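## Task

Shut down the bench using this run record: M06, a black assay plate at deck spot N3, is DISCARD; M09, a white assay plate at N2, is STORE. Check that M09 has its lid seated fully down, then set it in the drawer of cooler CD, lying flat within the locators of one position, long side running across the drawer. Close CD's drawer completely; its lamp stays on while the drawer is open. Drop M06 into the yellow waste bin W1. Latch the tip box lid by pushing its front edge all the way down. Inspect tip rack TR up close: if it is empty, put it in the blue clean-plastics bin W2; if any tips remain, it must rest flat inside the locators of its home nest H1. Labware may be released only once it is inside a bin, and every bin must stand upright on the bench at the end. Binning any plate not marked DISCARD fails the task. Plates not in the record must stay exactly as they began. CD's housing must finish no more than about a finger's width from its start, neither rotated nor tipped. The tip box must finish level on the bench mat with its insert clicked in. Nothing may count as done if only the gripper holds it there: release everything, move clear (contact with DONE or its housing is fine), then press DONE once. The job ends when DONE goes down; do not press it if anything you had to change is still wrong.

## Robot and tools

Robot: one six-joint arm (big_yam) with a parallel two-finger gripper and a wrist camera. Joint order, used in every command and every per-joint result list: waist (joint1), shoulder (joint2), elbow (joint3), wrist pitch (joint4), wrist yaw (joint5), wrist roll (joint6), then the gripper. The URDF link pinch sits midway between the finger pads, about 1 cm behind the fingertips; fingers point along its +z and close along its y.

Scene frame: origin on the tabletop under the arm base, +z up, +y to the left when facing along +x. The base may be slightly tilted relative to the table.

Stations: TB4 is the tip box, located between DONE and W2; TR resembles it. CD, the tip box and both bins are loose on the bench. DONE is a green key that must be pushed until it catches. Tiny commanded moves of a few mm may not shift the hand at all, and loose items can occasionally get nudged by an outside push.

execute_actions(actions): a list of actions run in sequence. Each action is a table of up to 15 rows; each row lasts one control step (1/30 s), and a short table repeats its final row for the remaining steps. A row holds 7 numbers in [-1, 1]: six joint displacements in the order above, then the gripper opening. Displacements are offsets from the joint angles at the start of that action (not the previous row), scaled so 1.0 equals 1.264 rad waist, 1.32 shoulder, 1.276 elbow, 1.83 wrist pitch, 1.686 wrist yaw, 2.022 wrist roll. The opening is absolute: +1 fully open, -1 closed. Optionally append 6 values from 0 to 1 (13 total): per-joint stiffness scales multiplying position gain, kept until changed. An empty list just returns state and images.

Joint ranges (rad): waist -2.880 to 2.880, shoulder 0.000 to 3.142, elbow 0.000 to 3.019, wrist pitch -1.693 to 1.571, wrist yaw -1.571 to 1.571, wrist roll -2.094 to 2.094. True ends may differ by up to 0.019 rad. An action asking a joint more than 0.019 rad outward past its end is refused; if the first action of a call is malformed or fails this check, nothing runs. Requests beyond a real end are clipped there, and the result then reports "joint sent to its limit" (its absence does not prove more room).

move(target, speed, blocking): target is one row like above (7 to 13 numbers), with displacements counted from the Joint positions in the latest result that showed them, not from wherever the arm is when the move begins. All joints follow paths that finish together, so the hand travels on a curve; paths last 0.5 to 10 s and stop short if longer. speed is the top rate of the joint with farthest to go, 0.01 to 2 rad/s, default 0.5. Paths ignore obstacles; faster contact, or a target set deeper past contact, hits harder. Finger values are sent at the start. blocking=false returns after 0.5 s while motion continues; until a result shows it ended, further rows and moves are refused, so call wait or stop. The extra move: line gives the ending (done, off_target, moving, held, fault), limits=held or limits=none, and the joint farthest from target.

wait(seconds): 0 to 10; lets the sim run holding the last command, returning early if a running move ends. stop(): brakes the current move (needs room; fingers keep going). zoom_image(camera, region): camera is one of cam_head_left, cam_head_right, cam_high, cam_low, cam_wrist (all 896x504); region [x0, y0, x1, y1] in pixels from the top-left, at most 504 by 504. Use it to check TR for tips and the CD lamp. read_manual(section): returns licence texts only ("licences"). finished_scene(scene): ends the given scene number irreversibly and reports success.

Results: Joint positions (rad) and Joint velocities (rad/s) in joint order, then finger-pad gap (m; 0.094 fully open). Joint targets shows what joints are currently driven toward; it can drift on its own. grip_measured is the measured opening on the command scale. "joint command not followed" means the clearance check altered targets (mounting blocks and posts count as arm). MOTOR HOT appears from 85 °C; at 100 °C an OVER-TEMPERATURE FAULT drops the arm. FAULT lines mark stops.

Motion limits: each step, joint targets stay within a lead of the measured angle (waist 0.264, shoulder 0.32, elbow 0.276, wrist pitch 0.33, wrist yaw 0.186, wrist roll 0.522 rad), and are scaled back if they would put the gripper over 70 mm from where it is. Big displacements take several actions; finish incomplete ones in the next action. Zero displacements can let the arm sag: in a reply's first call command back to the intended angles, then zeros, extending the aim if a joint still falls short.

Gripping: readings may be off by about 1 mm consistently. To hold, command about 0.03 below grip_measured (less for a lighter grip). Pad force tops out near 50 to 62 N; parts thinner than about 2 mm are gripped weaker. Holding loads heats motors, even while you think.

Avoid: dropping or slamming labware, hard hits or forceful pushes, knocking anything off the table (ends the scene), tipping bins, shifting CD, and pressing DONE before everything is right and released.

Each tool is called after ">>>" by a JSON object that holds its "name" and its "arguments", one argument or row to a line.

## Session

>>> {"name": "execute_actions", "arguments": {
  "actions": []
}}

Scene clock: 0.00 s.
grip_measured=+1.000
Joint names: [waist, shoulder, elbow, wrist pitch, wrist yaw, wrist roll]
Joint positions: [-1.452  1.617  1.035 -0.951 -0.283 -1.357  0.094]
Joint velocities: [-0.005 -0.015 -0.007 -0.017  0.037 -0.081  0.   ]
Joint targets: [-1.451 1.625 1.049 -0.951 -0.283 -1.357]
Joint stiffness scale: [1. 1. 1. 1. 1. 1.]

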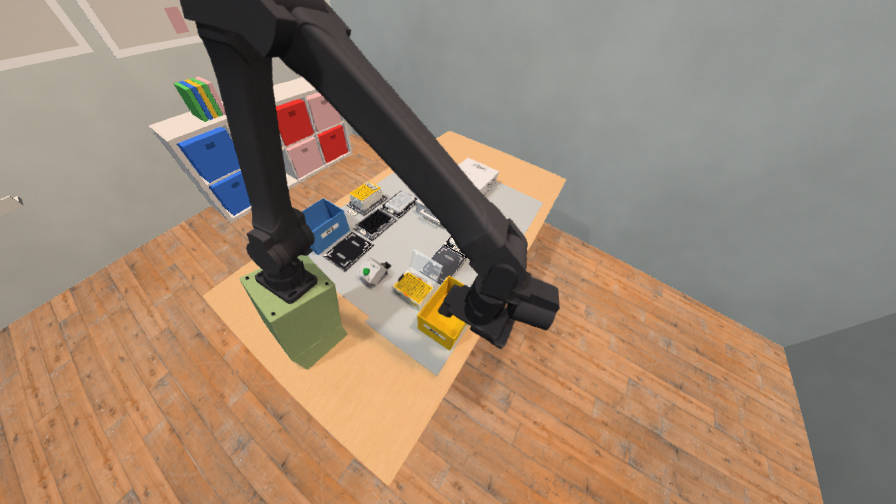

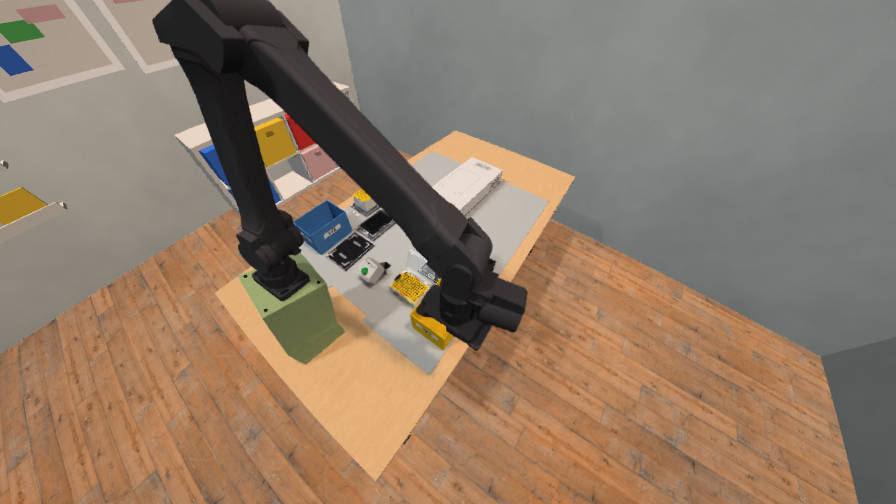

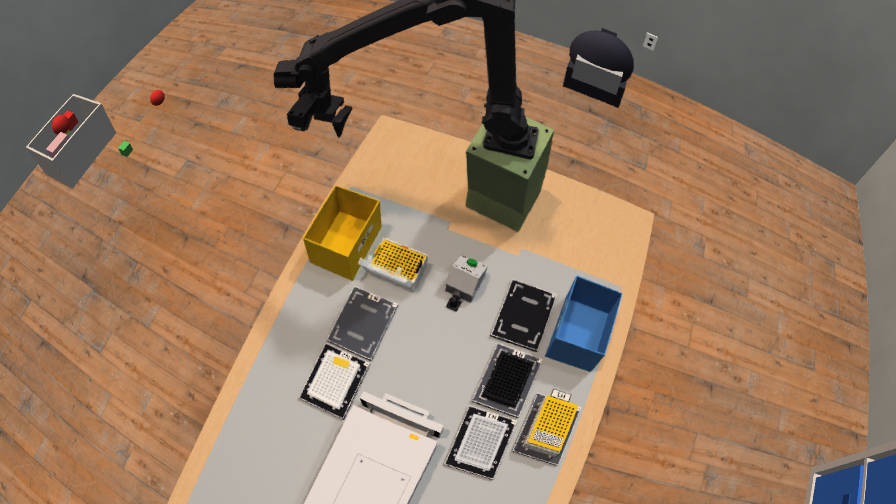

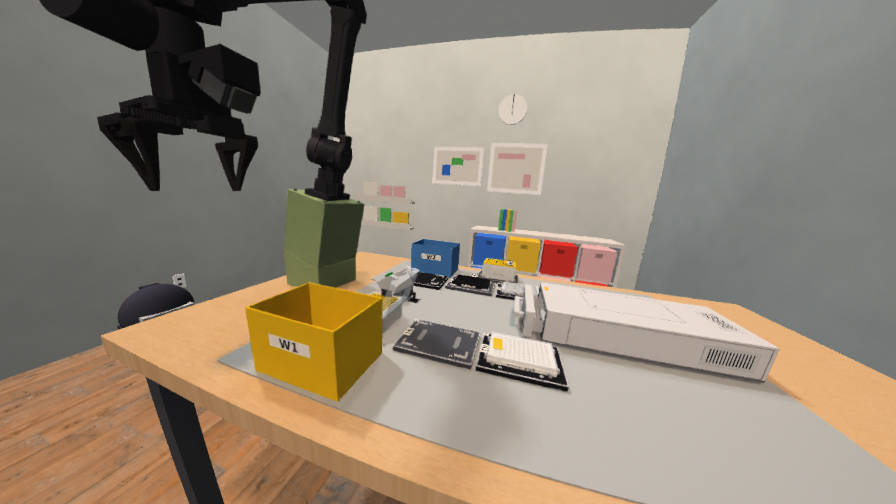

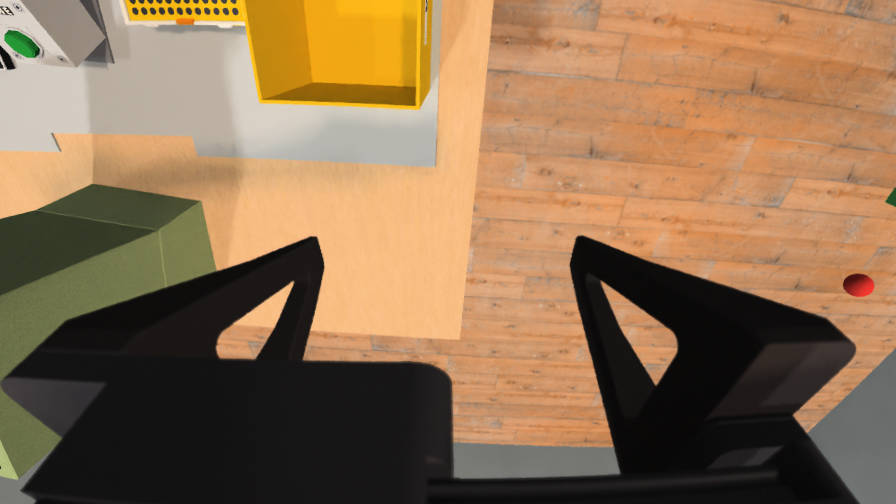

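Layout nearly the same.

>>> {"name": "zoom_image", "arguments": {
  "camera": "cam_high",
  "region": [280,230,460,450]
}}

>>> {"name": "zoom_image", "arguments": {
  "camera": "cam_high",
  "region": [430,270,630,490]
}}

>>> {"name": "zoom_image", "arguments": {
  "camera": "cam_low",
  "region": [440,250,600,400]
}}

Region (280, 230, 460, 450) of cam_high's 896x504 image, scaled by 2.291, with more detail than that image has; it fills the left 412 columns of this view, and the rest is white.

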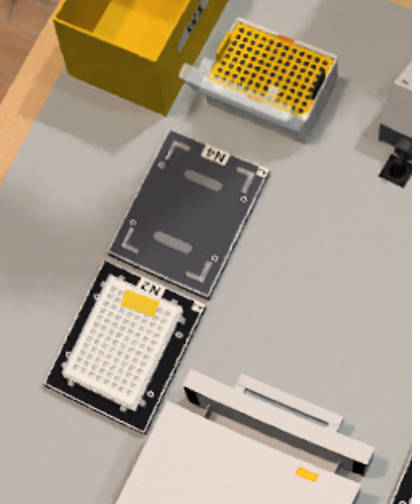

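Region (430, 270, 630, 490) of cam_high's 896x504 image, scaled by 2.291, with more detail than that image has; it fills the left 458 columns of this view, and the rest is white.

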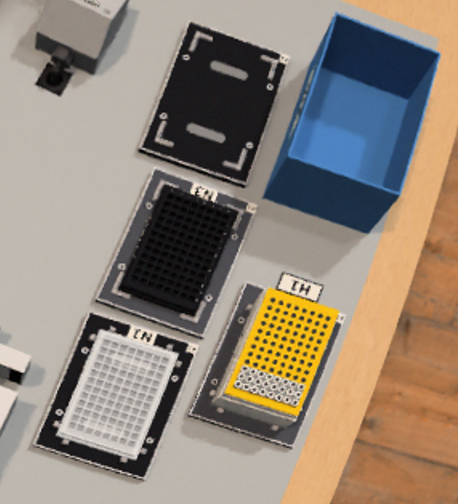

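Region (440, 250, 600, 400) of cam_low's 896x504 image, scaled by 3.150, with more detail than that image has; it fills the top 472 rows of this view, and the rest is white.

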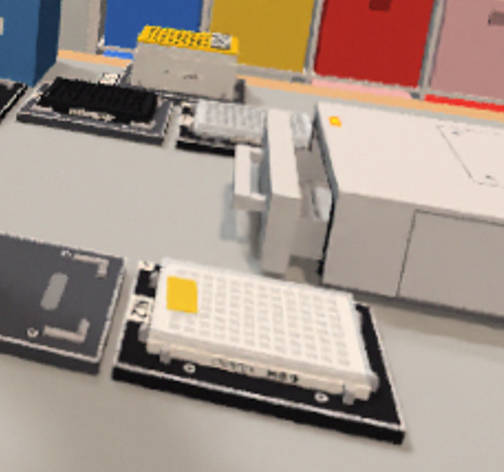

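>>> {"name": "move", "arguments": {
  "target": [0.68,-0.172,-0.262,0.117,0.124,0.459,1],
  "speed": 0.8
}}

>>> {"name": "zoom_image", "arguments": {
  "camera": "cam_wrist",
  "region": [330,40,600,240]
}}

>>> {"name": "zoom_image", "arguments": {
  "camera": "cam_head_left",
  "region": [350,230,470,320]
}}

Scene clock: 9.60 s.
grip_measured=+1.000
Joint names: [waist, shoulder, elbow, wrist pitch, wrist yaw, wrist roll]
Joint positions: [-0.589  1.397  0.706 -0.754 -0.077 -0.444  0.094]
Joint velocities: [ 0.005 -0.015 -0.002  0.007  0.037  0.037  0.   ]
Joint targets: [-0.593 1.390 0.701 -0.737 -0.074 -0.429]
Joint stiffness scale: [1. 1. 1. 1. 1. 1.]
move: done; limits=none; farthest joint: the wrist pitch, 0.017 radians from its target (0.214 radians at the start)

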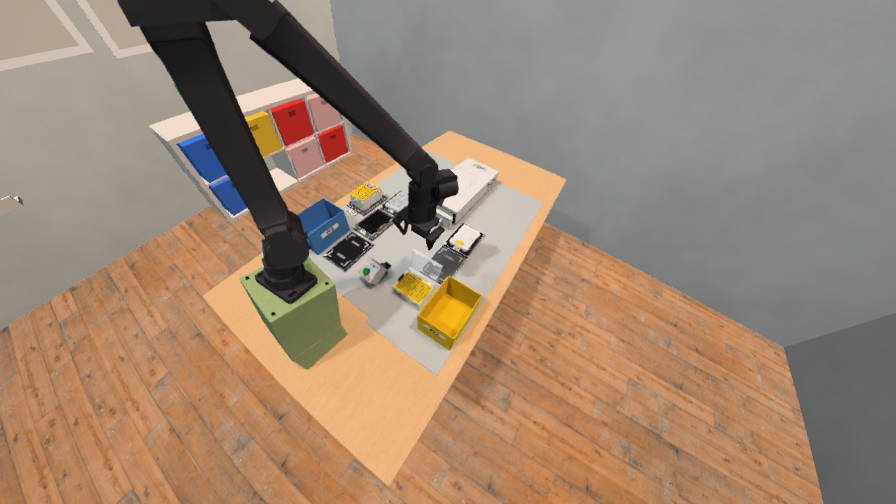

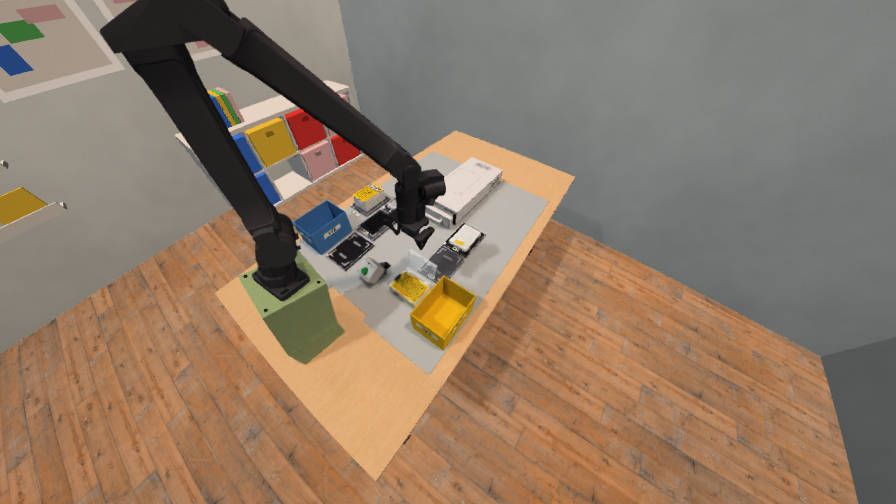

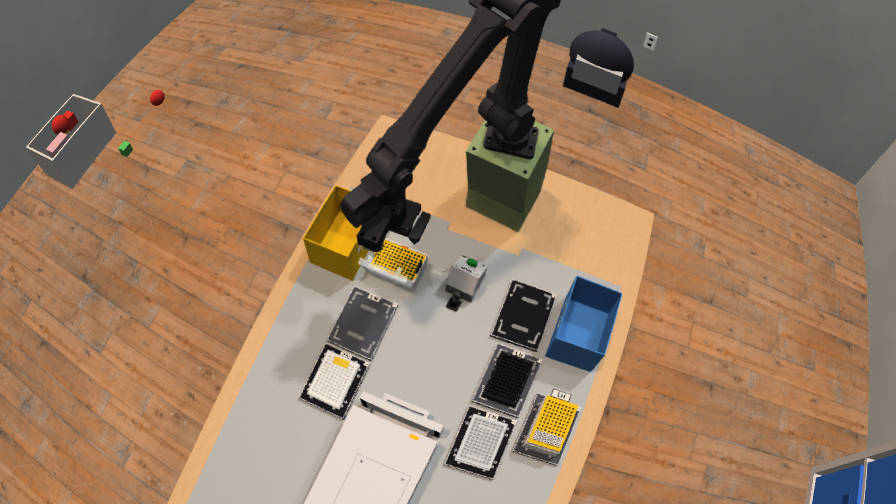

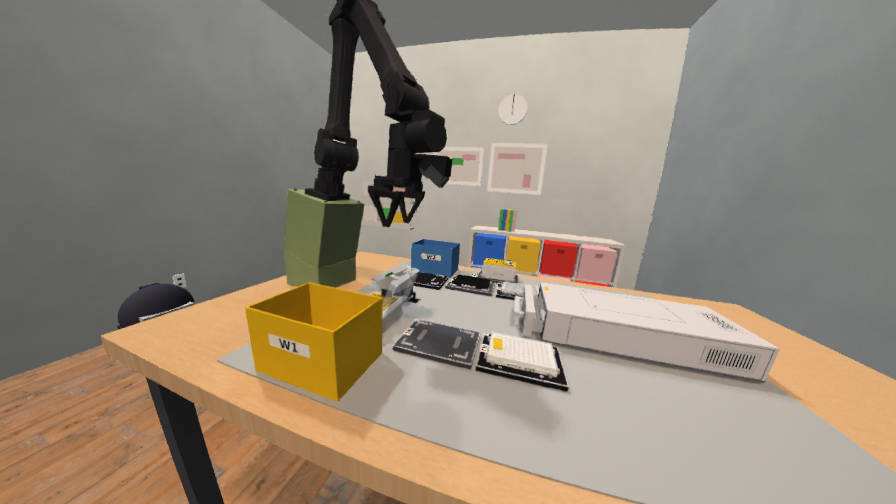

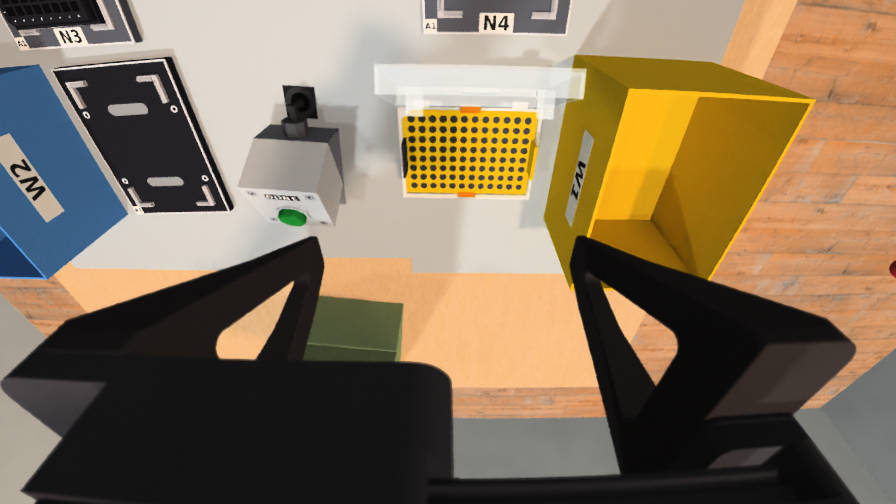

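Region (330, 40, 600, 240) of cam_wrist's 896x504 image, scaled by 1.867, with more detail than that image has; it fills the top 373 rows of this view, and the rest is white.

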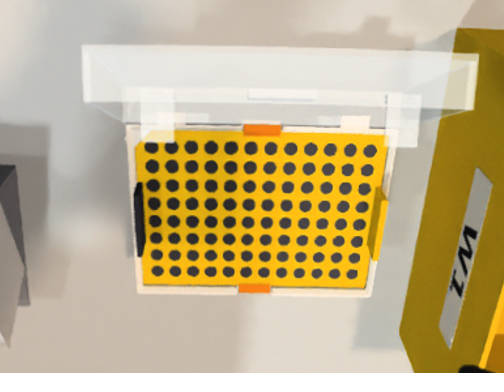

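Region (350, 230, 470, 320) of cam_head_left's 896x504 image, scaled by 4.200, with more detail than that image has; it fills the top 378 rows of this view, and the rest is white.

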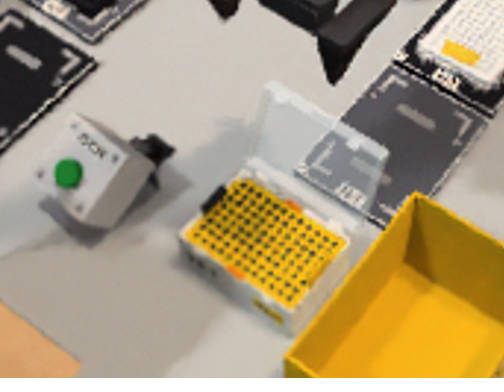

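>>> {"name": "move", "arguments": {
  "target": [0.038,0.327,0.182,0.117,0,0.032,-1],
  "speed": 0.6
}}

>>> {"name": "move", "arguments": {
  "target": [-0.02,0.103,-0.036,0.094,0,-0.012,-1],
  "speed": 0.3
}}

>>> {"name": "move", "arguments": {
  "target": [-0.048,-0.04,-0.11,0.054,0,-0.032,-1],
  "speed": 0.08
}}

>>> {"name": "move", "arguments": {
  "target": [-0.105,-0.052,-0.174,0.094,-0.012,-0.07,-0.6],
  "speed": 0.3
}}

Scene clock: 19.33 s.
grip_measured=-0.987
Joint names: [waist, shoulder, elbow, wrist pitch, wrist yaw, wrist roll]
Joint positions: [-0.552  1.817  0.918 -0.554 -0.077 -0.394  0.001]
Joint velocities: [ 0.005 -0.005 -0.012  0.022 -0.081  0.125 -0.   ]
Joint targets: [-0.541 1.829 0.938 -0.540 -0.077 -0.379]
Joint stiffness scale: [1. 1. 1. 1. 1. 1.]
move: done; limits=none; farthest joint: the elbow, 0.020 radians from its target (0.233 radians at the start)

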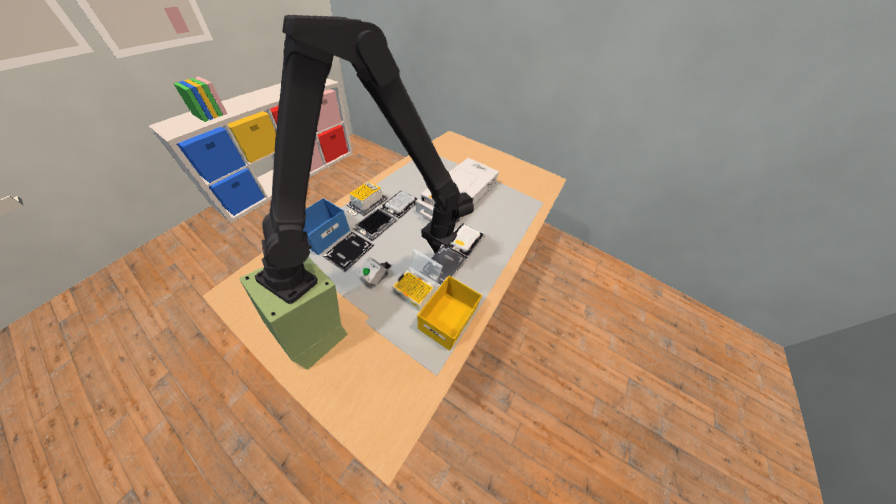

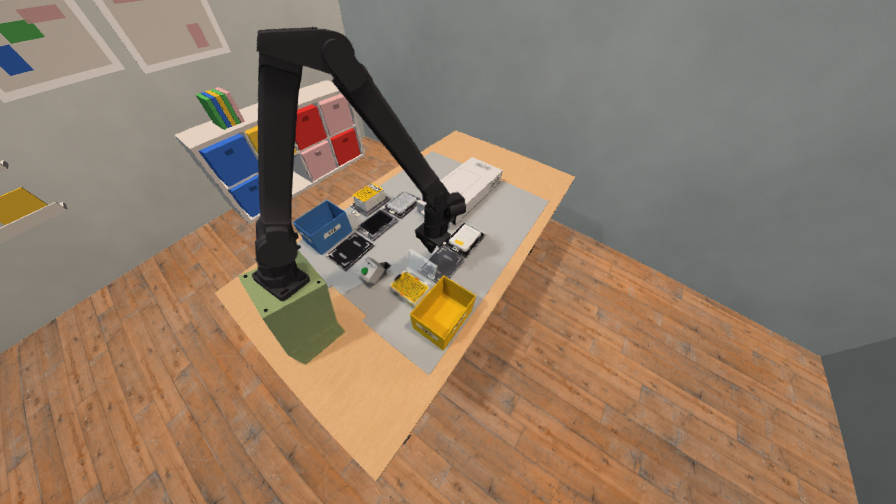

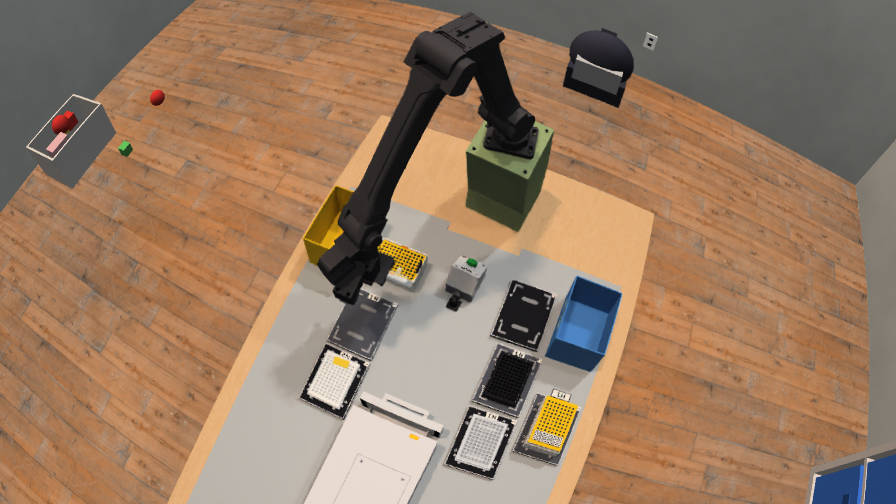

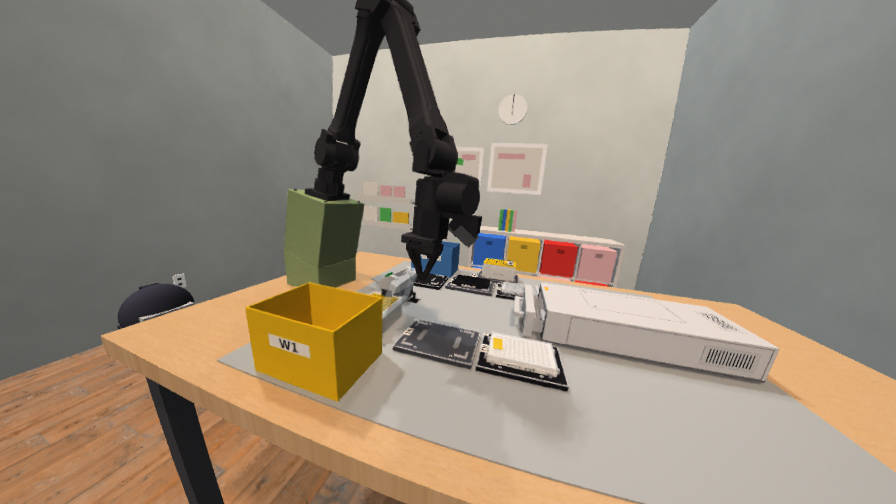

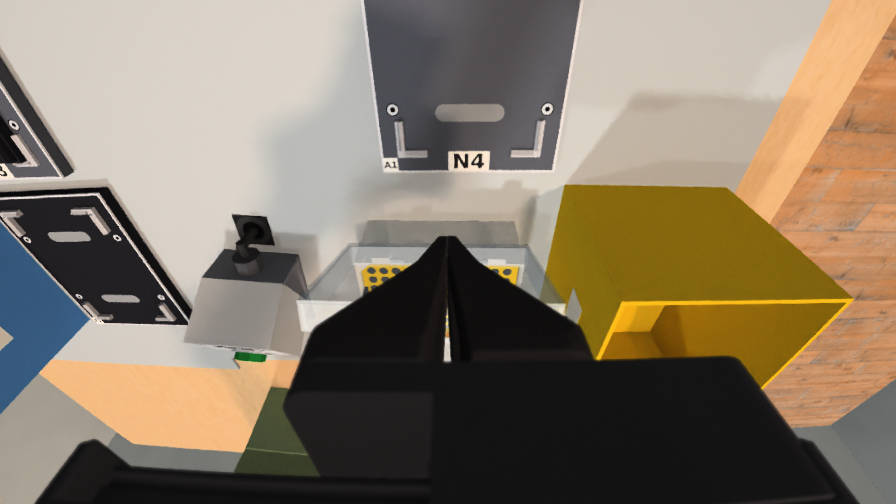

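Scene clock: 20.43 s.
grip_measured=-0.987
Joint names: [waist, shoulder, elbow, wrist pitch, wrist yaw, wrist roll]
Joint positions: [-0.568  1.935  0.875 -0.398 -0.077 -0.404  0.001]
Joint velocities: [-0.005  0.015 -0.007  0.007 -0.022 -0.037 -0.001]
Joint targets: [-0.577 1.953 0.873 -0.382 -0.077 -0.418]
Joint stiffness scale: [1. 1. 1. 1. 1. 1.]
move: done; limits=none; farthest joint: the shoulder, 0.018 radians from its target (0.136 radians at the start)

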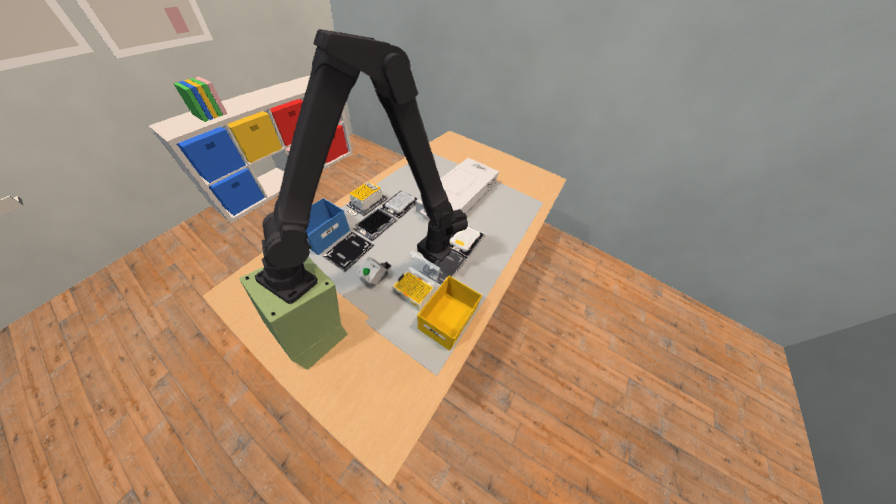

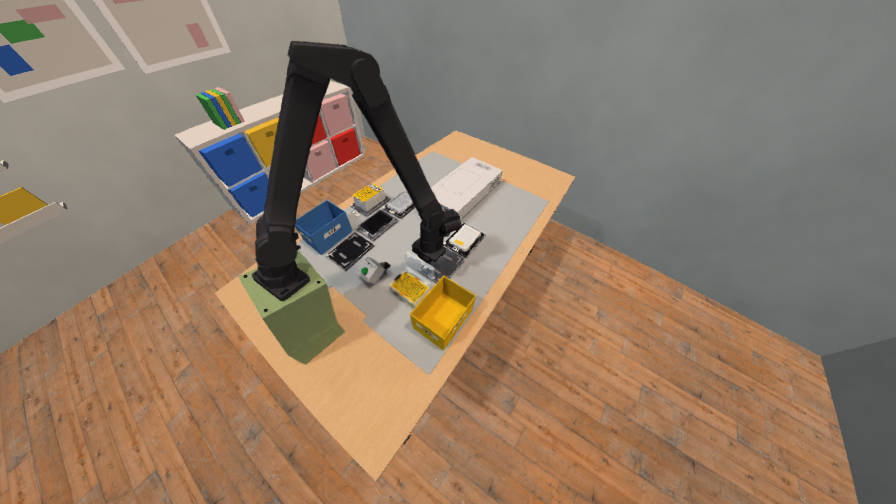

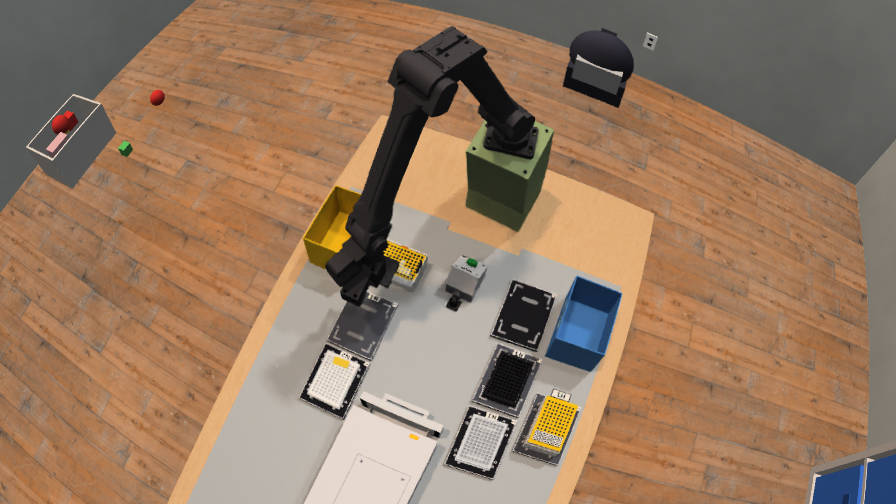

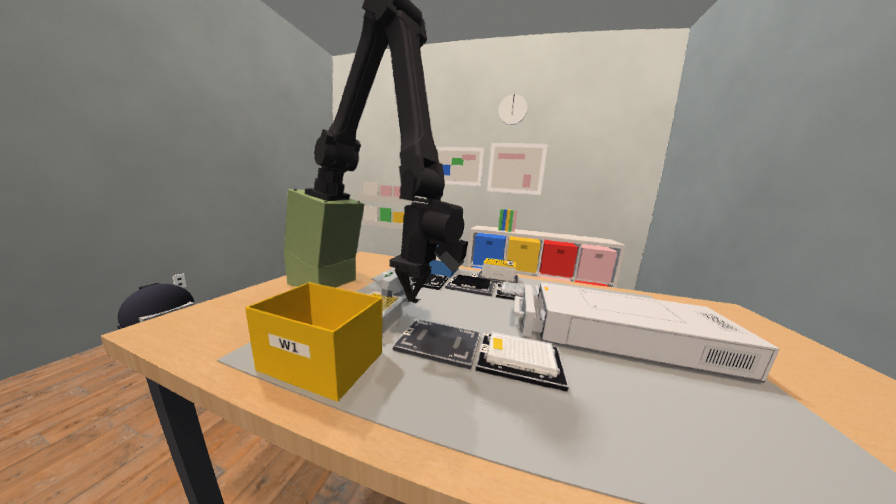

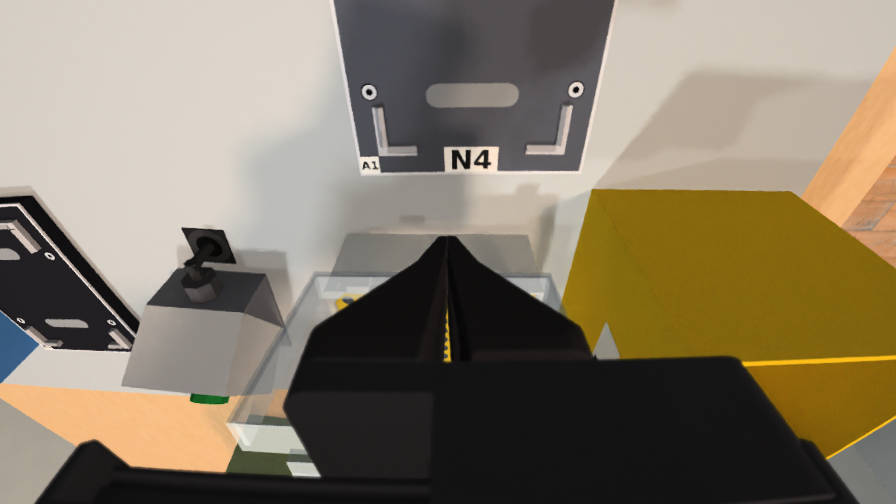

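Scene clock: 22.57 s.
grip_measured=-0.987
Joint names: [waist, shoulder, elbow, wrist pitch, wrist yaw, wrist roll]
Joint positions: [-0.619  1.892  0.74  -0.316 -0.077 -0.454  0.001]
Joint velocities: [-0.005 -0.024 -0.017 -0.002 -0.037 -0.037  0.   ]
Joint targets: [-0.629 1.882 0.735 -0.300 -0.077 -0.468]
Joint stiffness scale: [1. 1. 1. 1. 1. 1.]
move: done; limits=none; farthest joint: the wrist pitch, 0.017 radians from its target (0.099 radians at the start)

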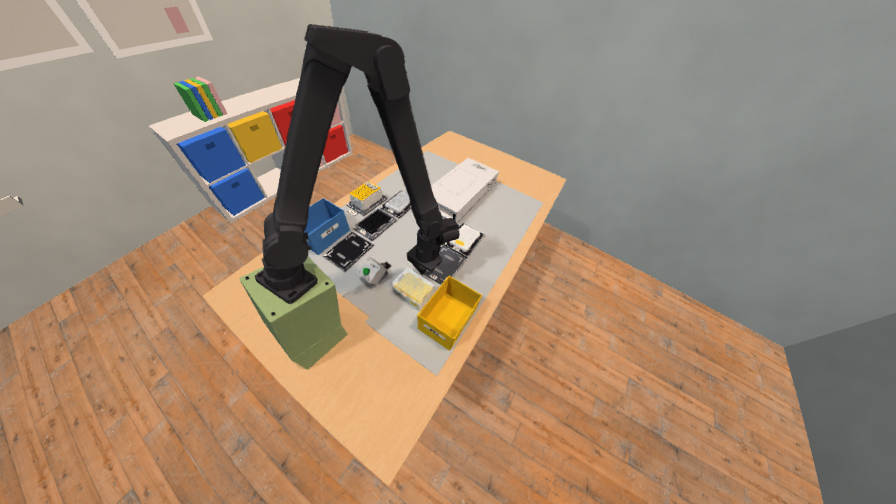

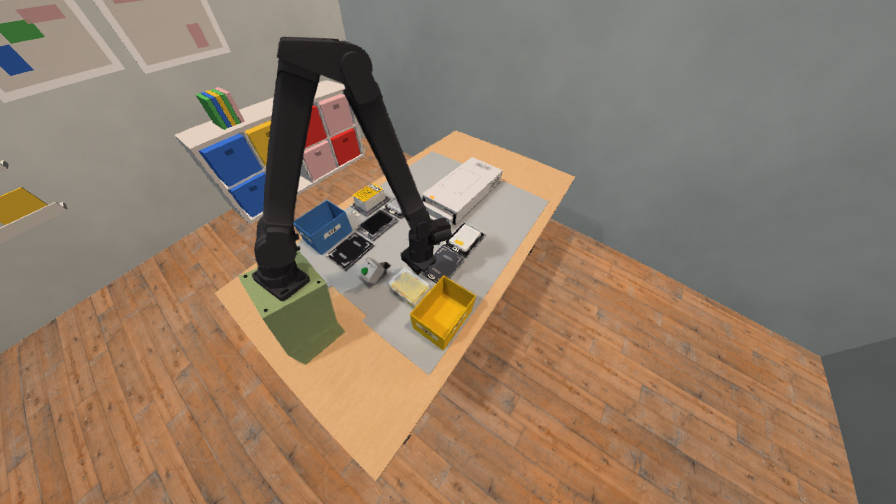

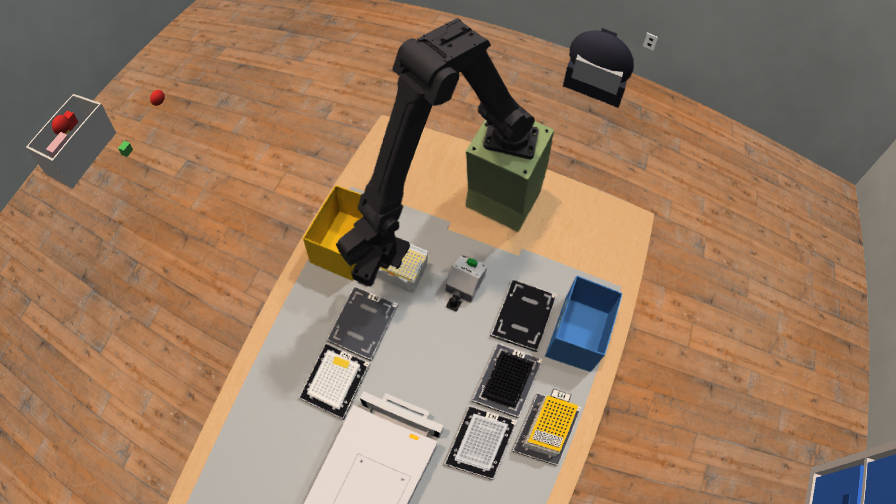

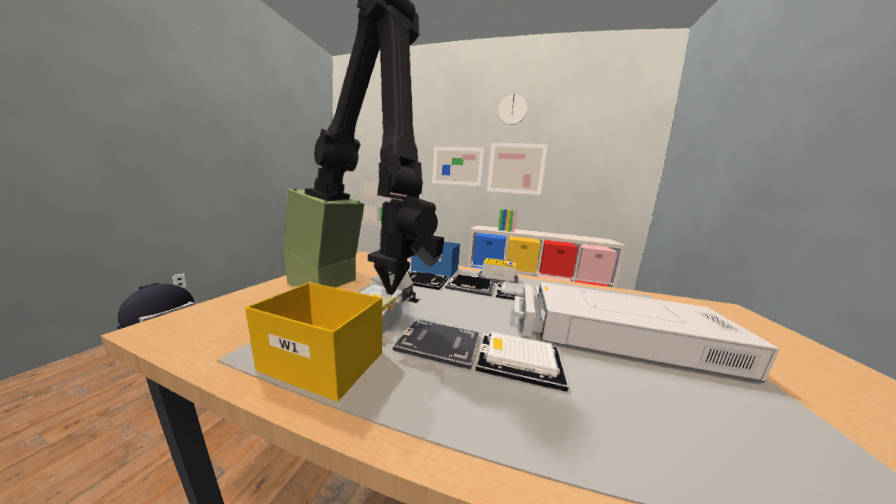

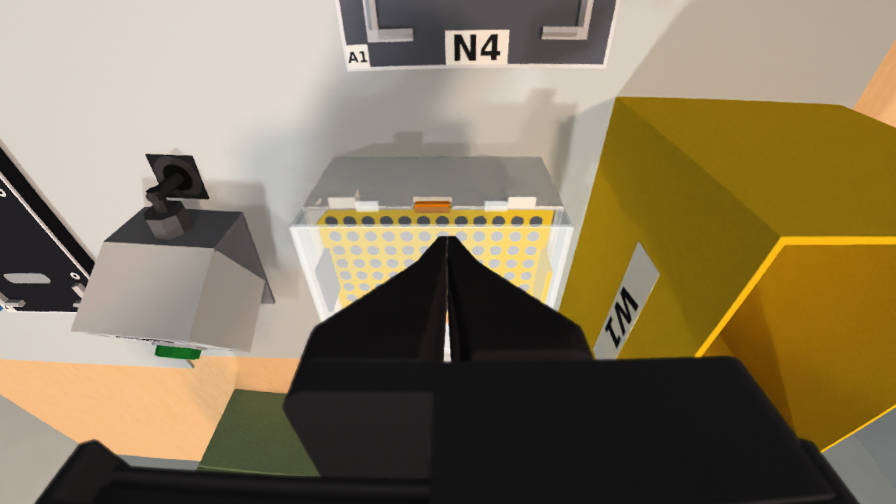

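Scene clock: 23.93 s.
grip_measured=-0.603
Joint names: [waist, shoulder, elbow, wrist pitch, wrist yaw, wrist roll]
Joint positions: [-0.745  1.832  0.519 -0.16  -0.094 -0.581  0.019]
Joint velocities: [ 0.005 -0.005 -0.007  0.012  0.051 -0.051  0.001]
Joint targets: [-0.752 1.823 0.518 -0.144 -0.097 -0.595]
Joint stiffness scale: [1. 1. 1. 1. 1. 1.]
move: done; limits=none; farthest joint: the wrist pitch, 0.016 radians from its target (0.172 radians at the start)

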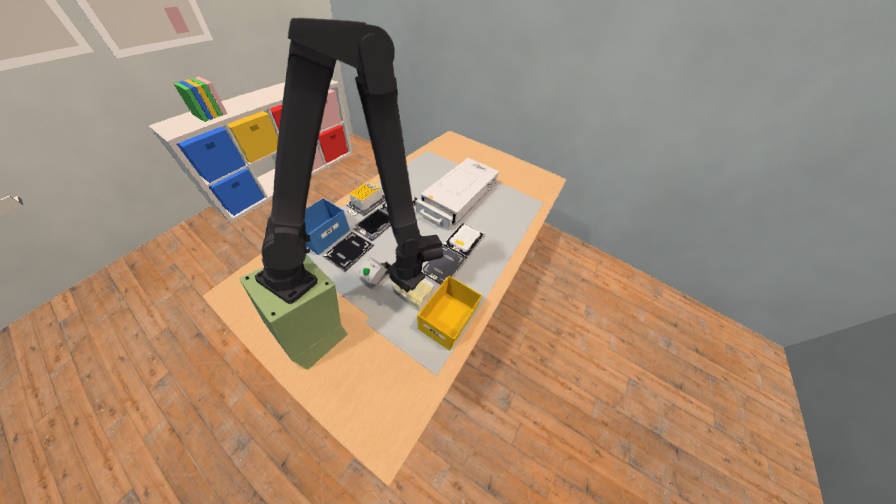

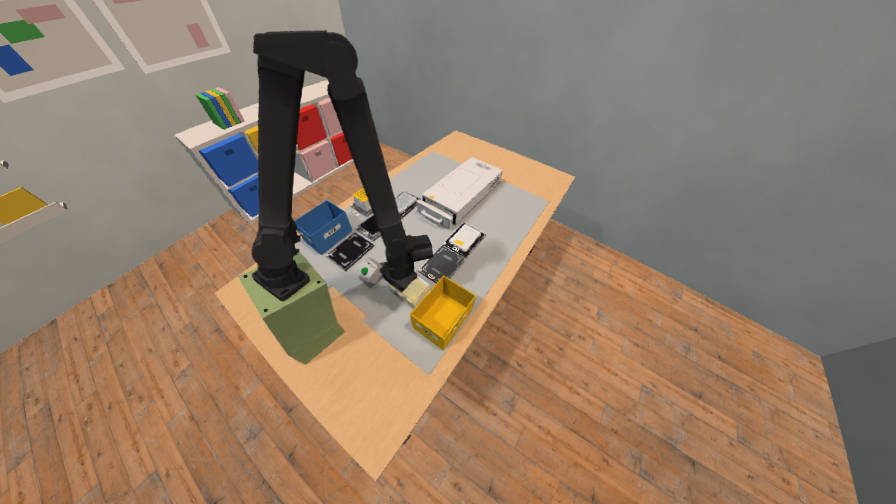

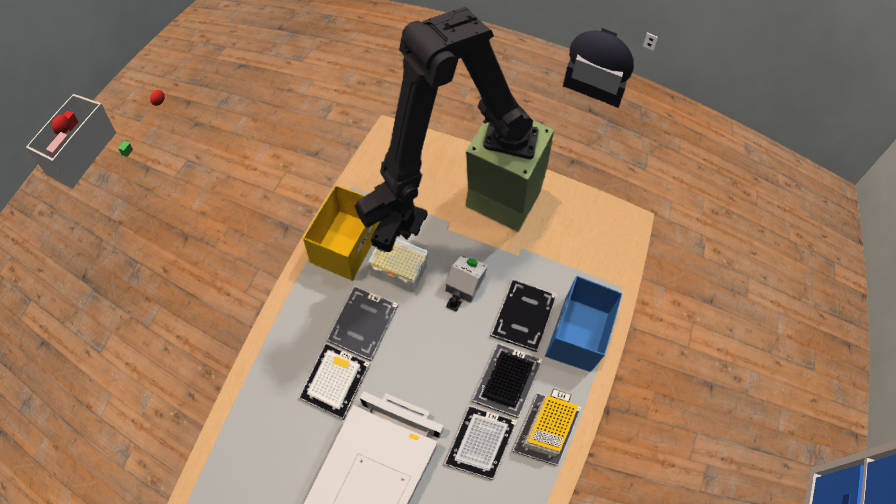

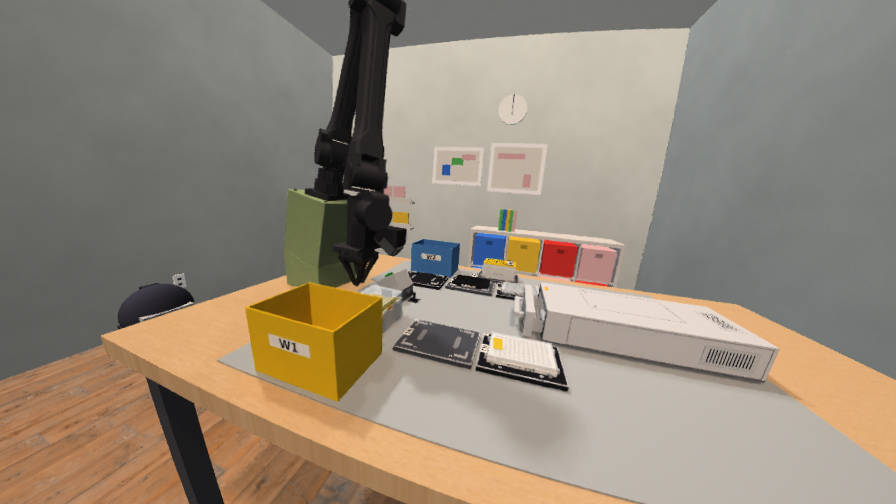

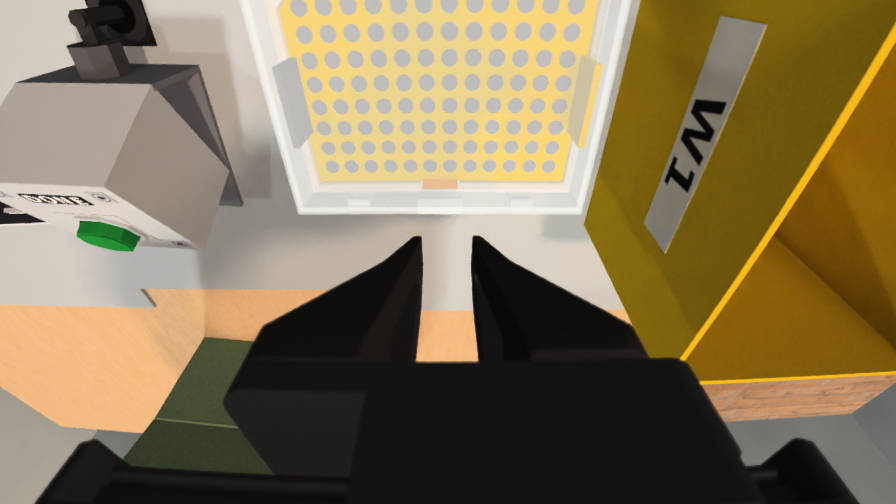

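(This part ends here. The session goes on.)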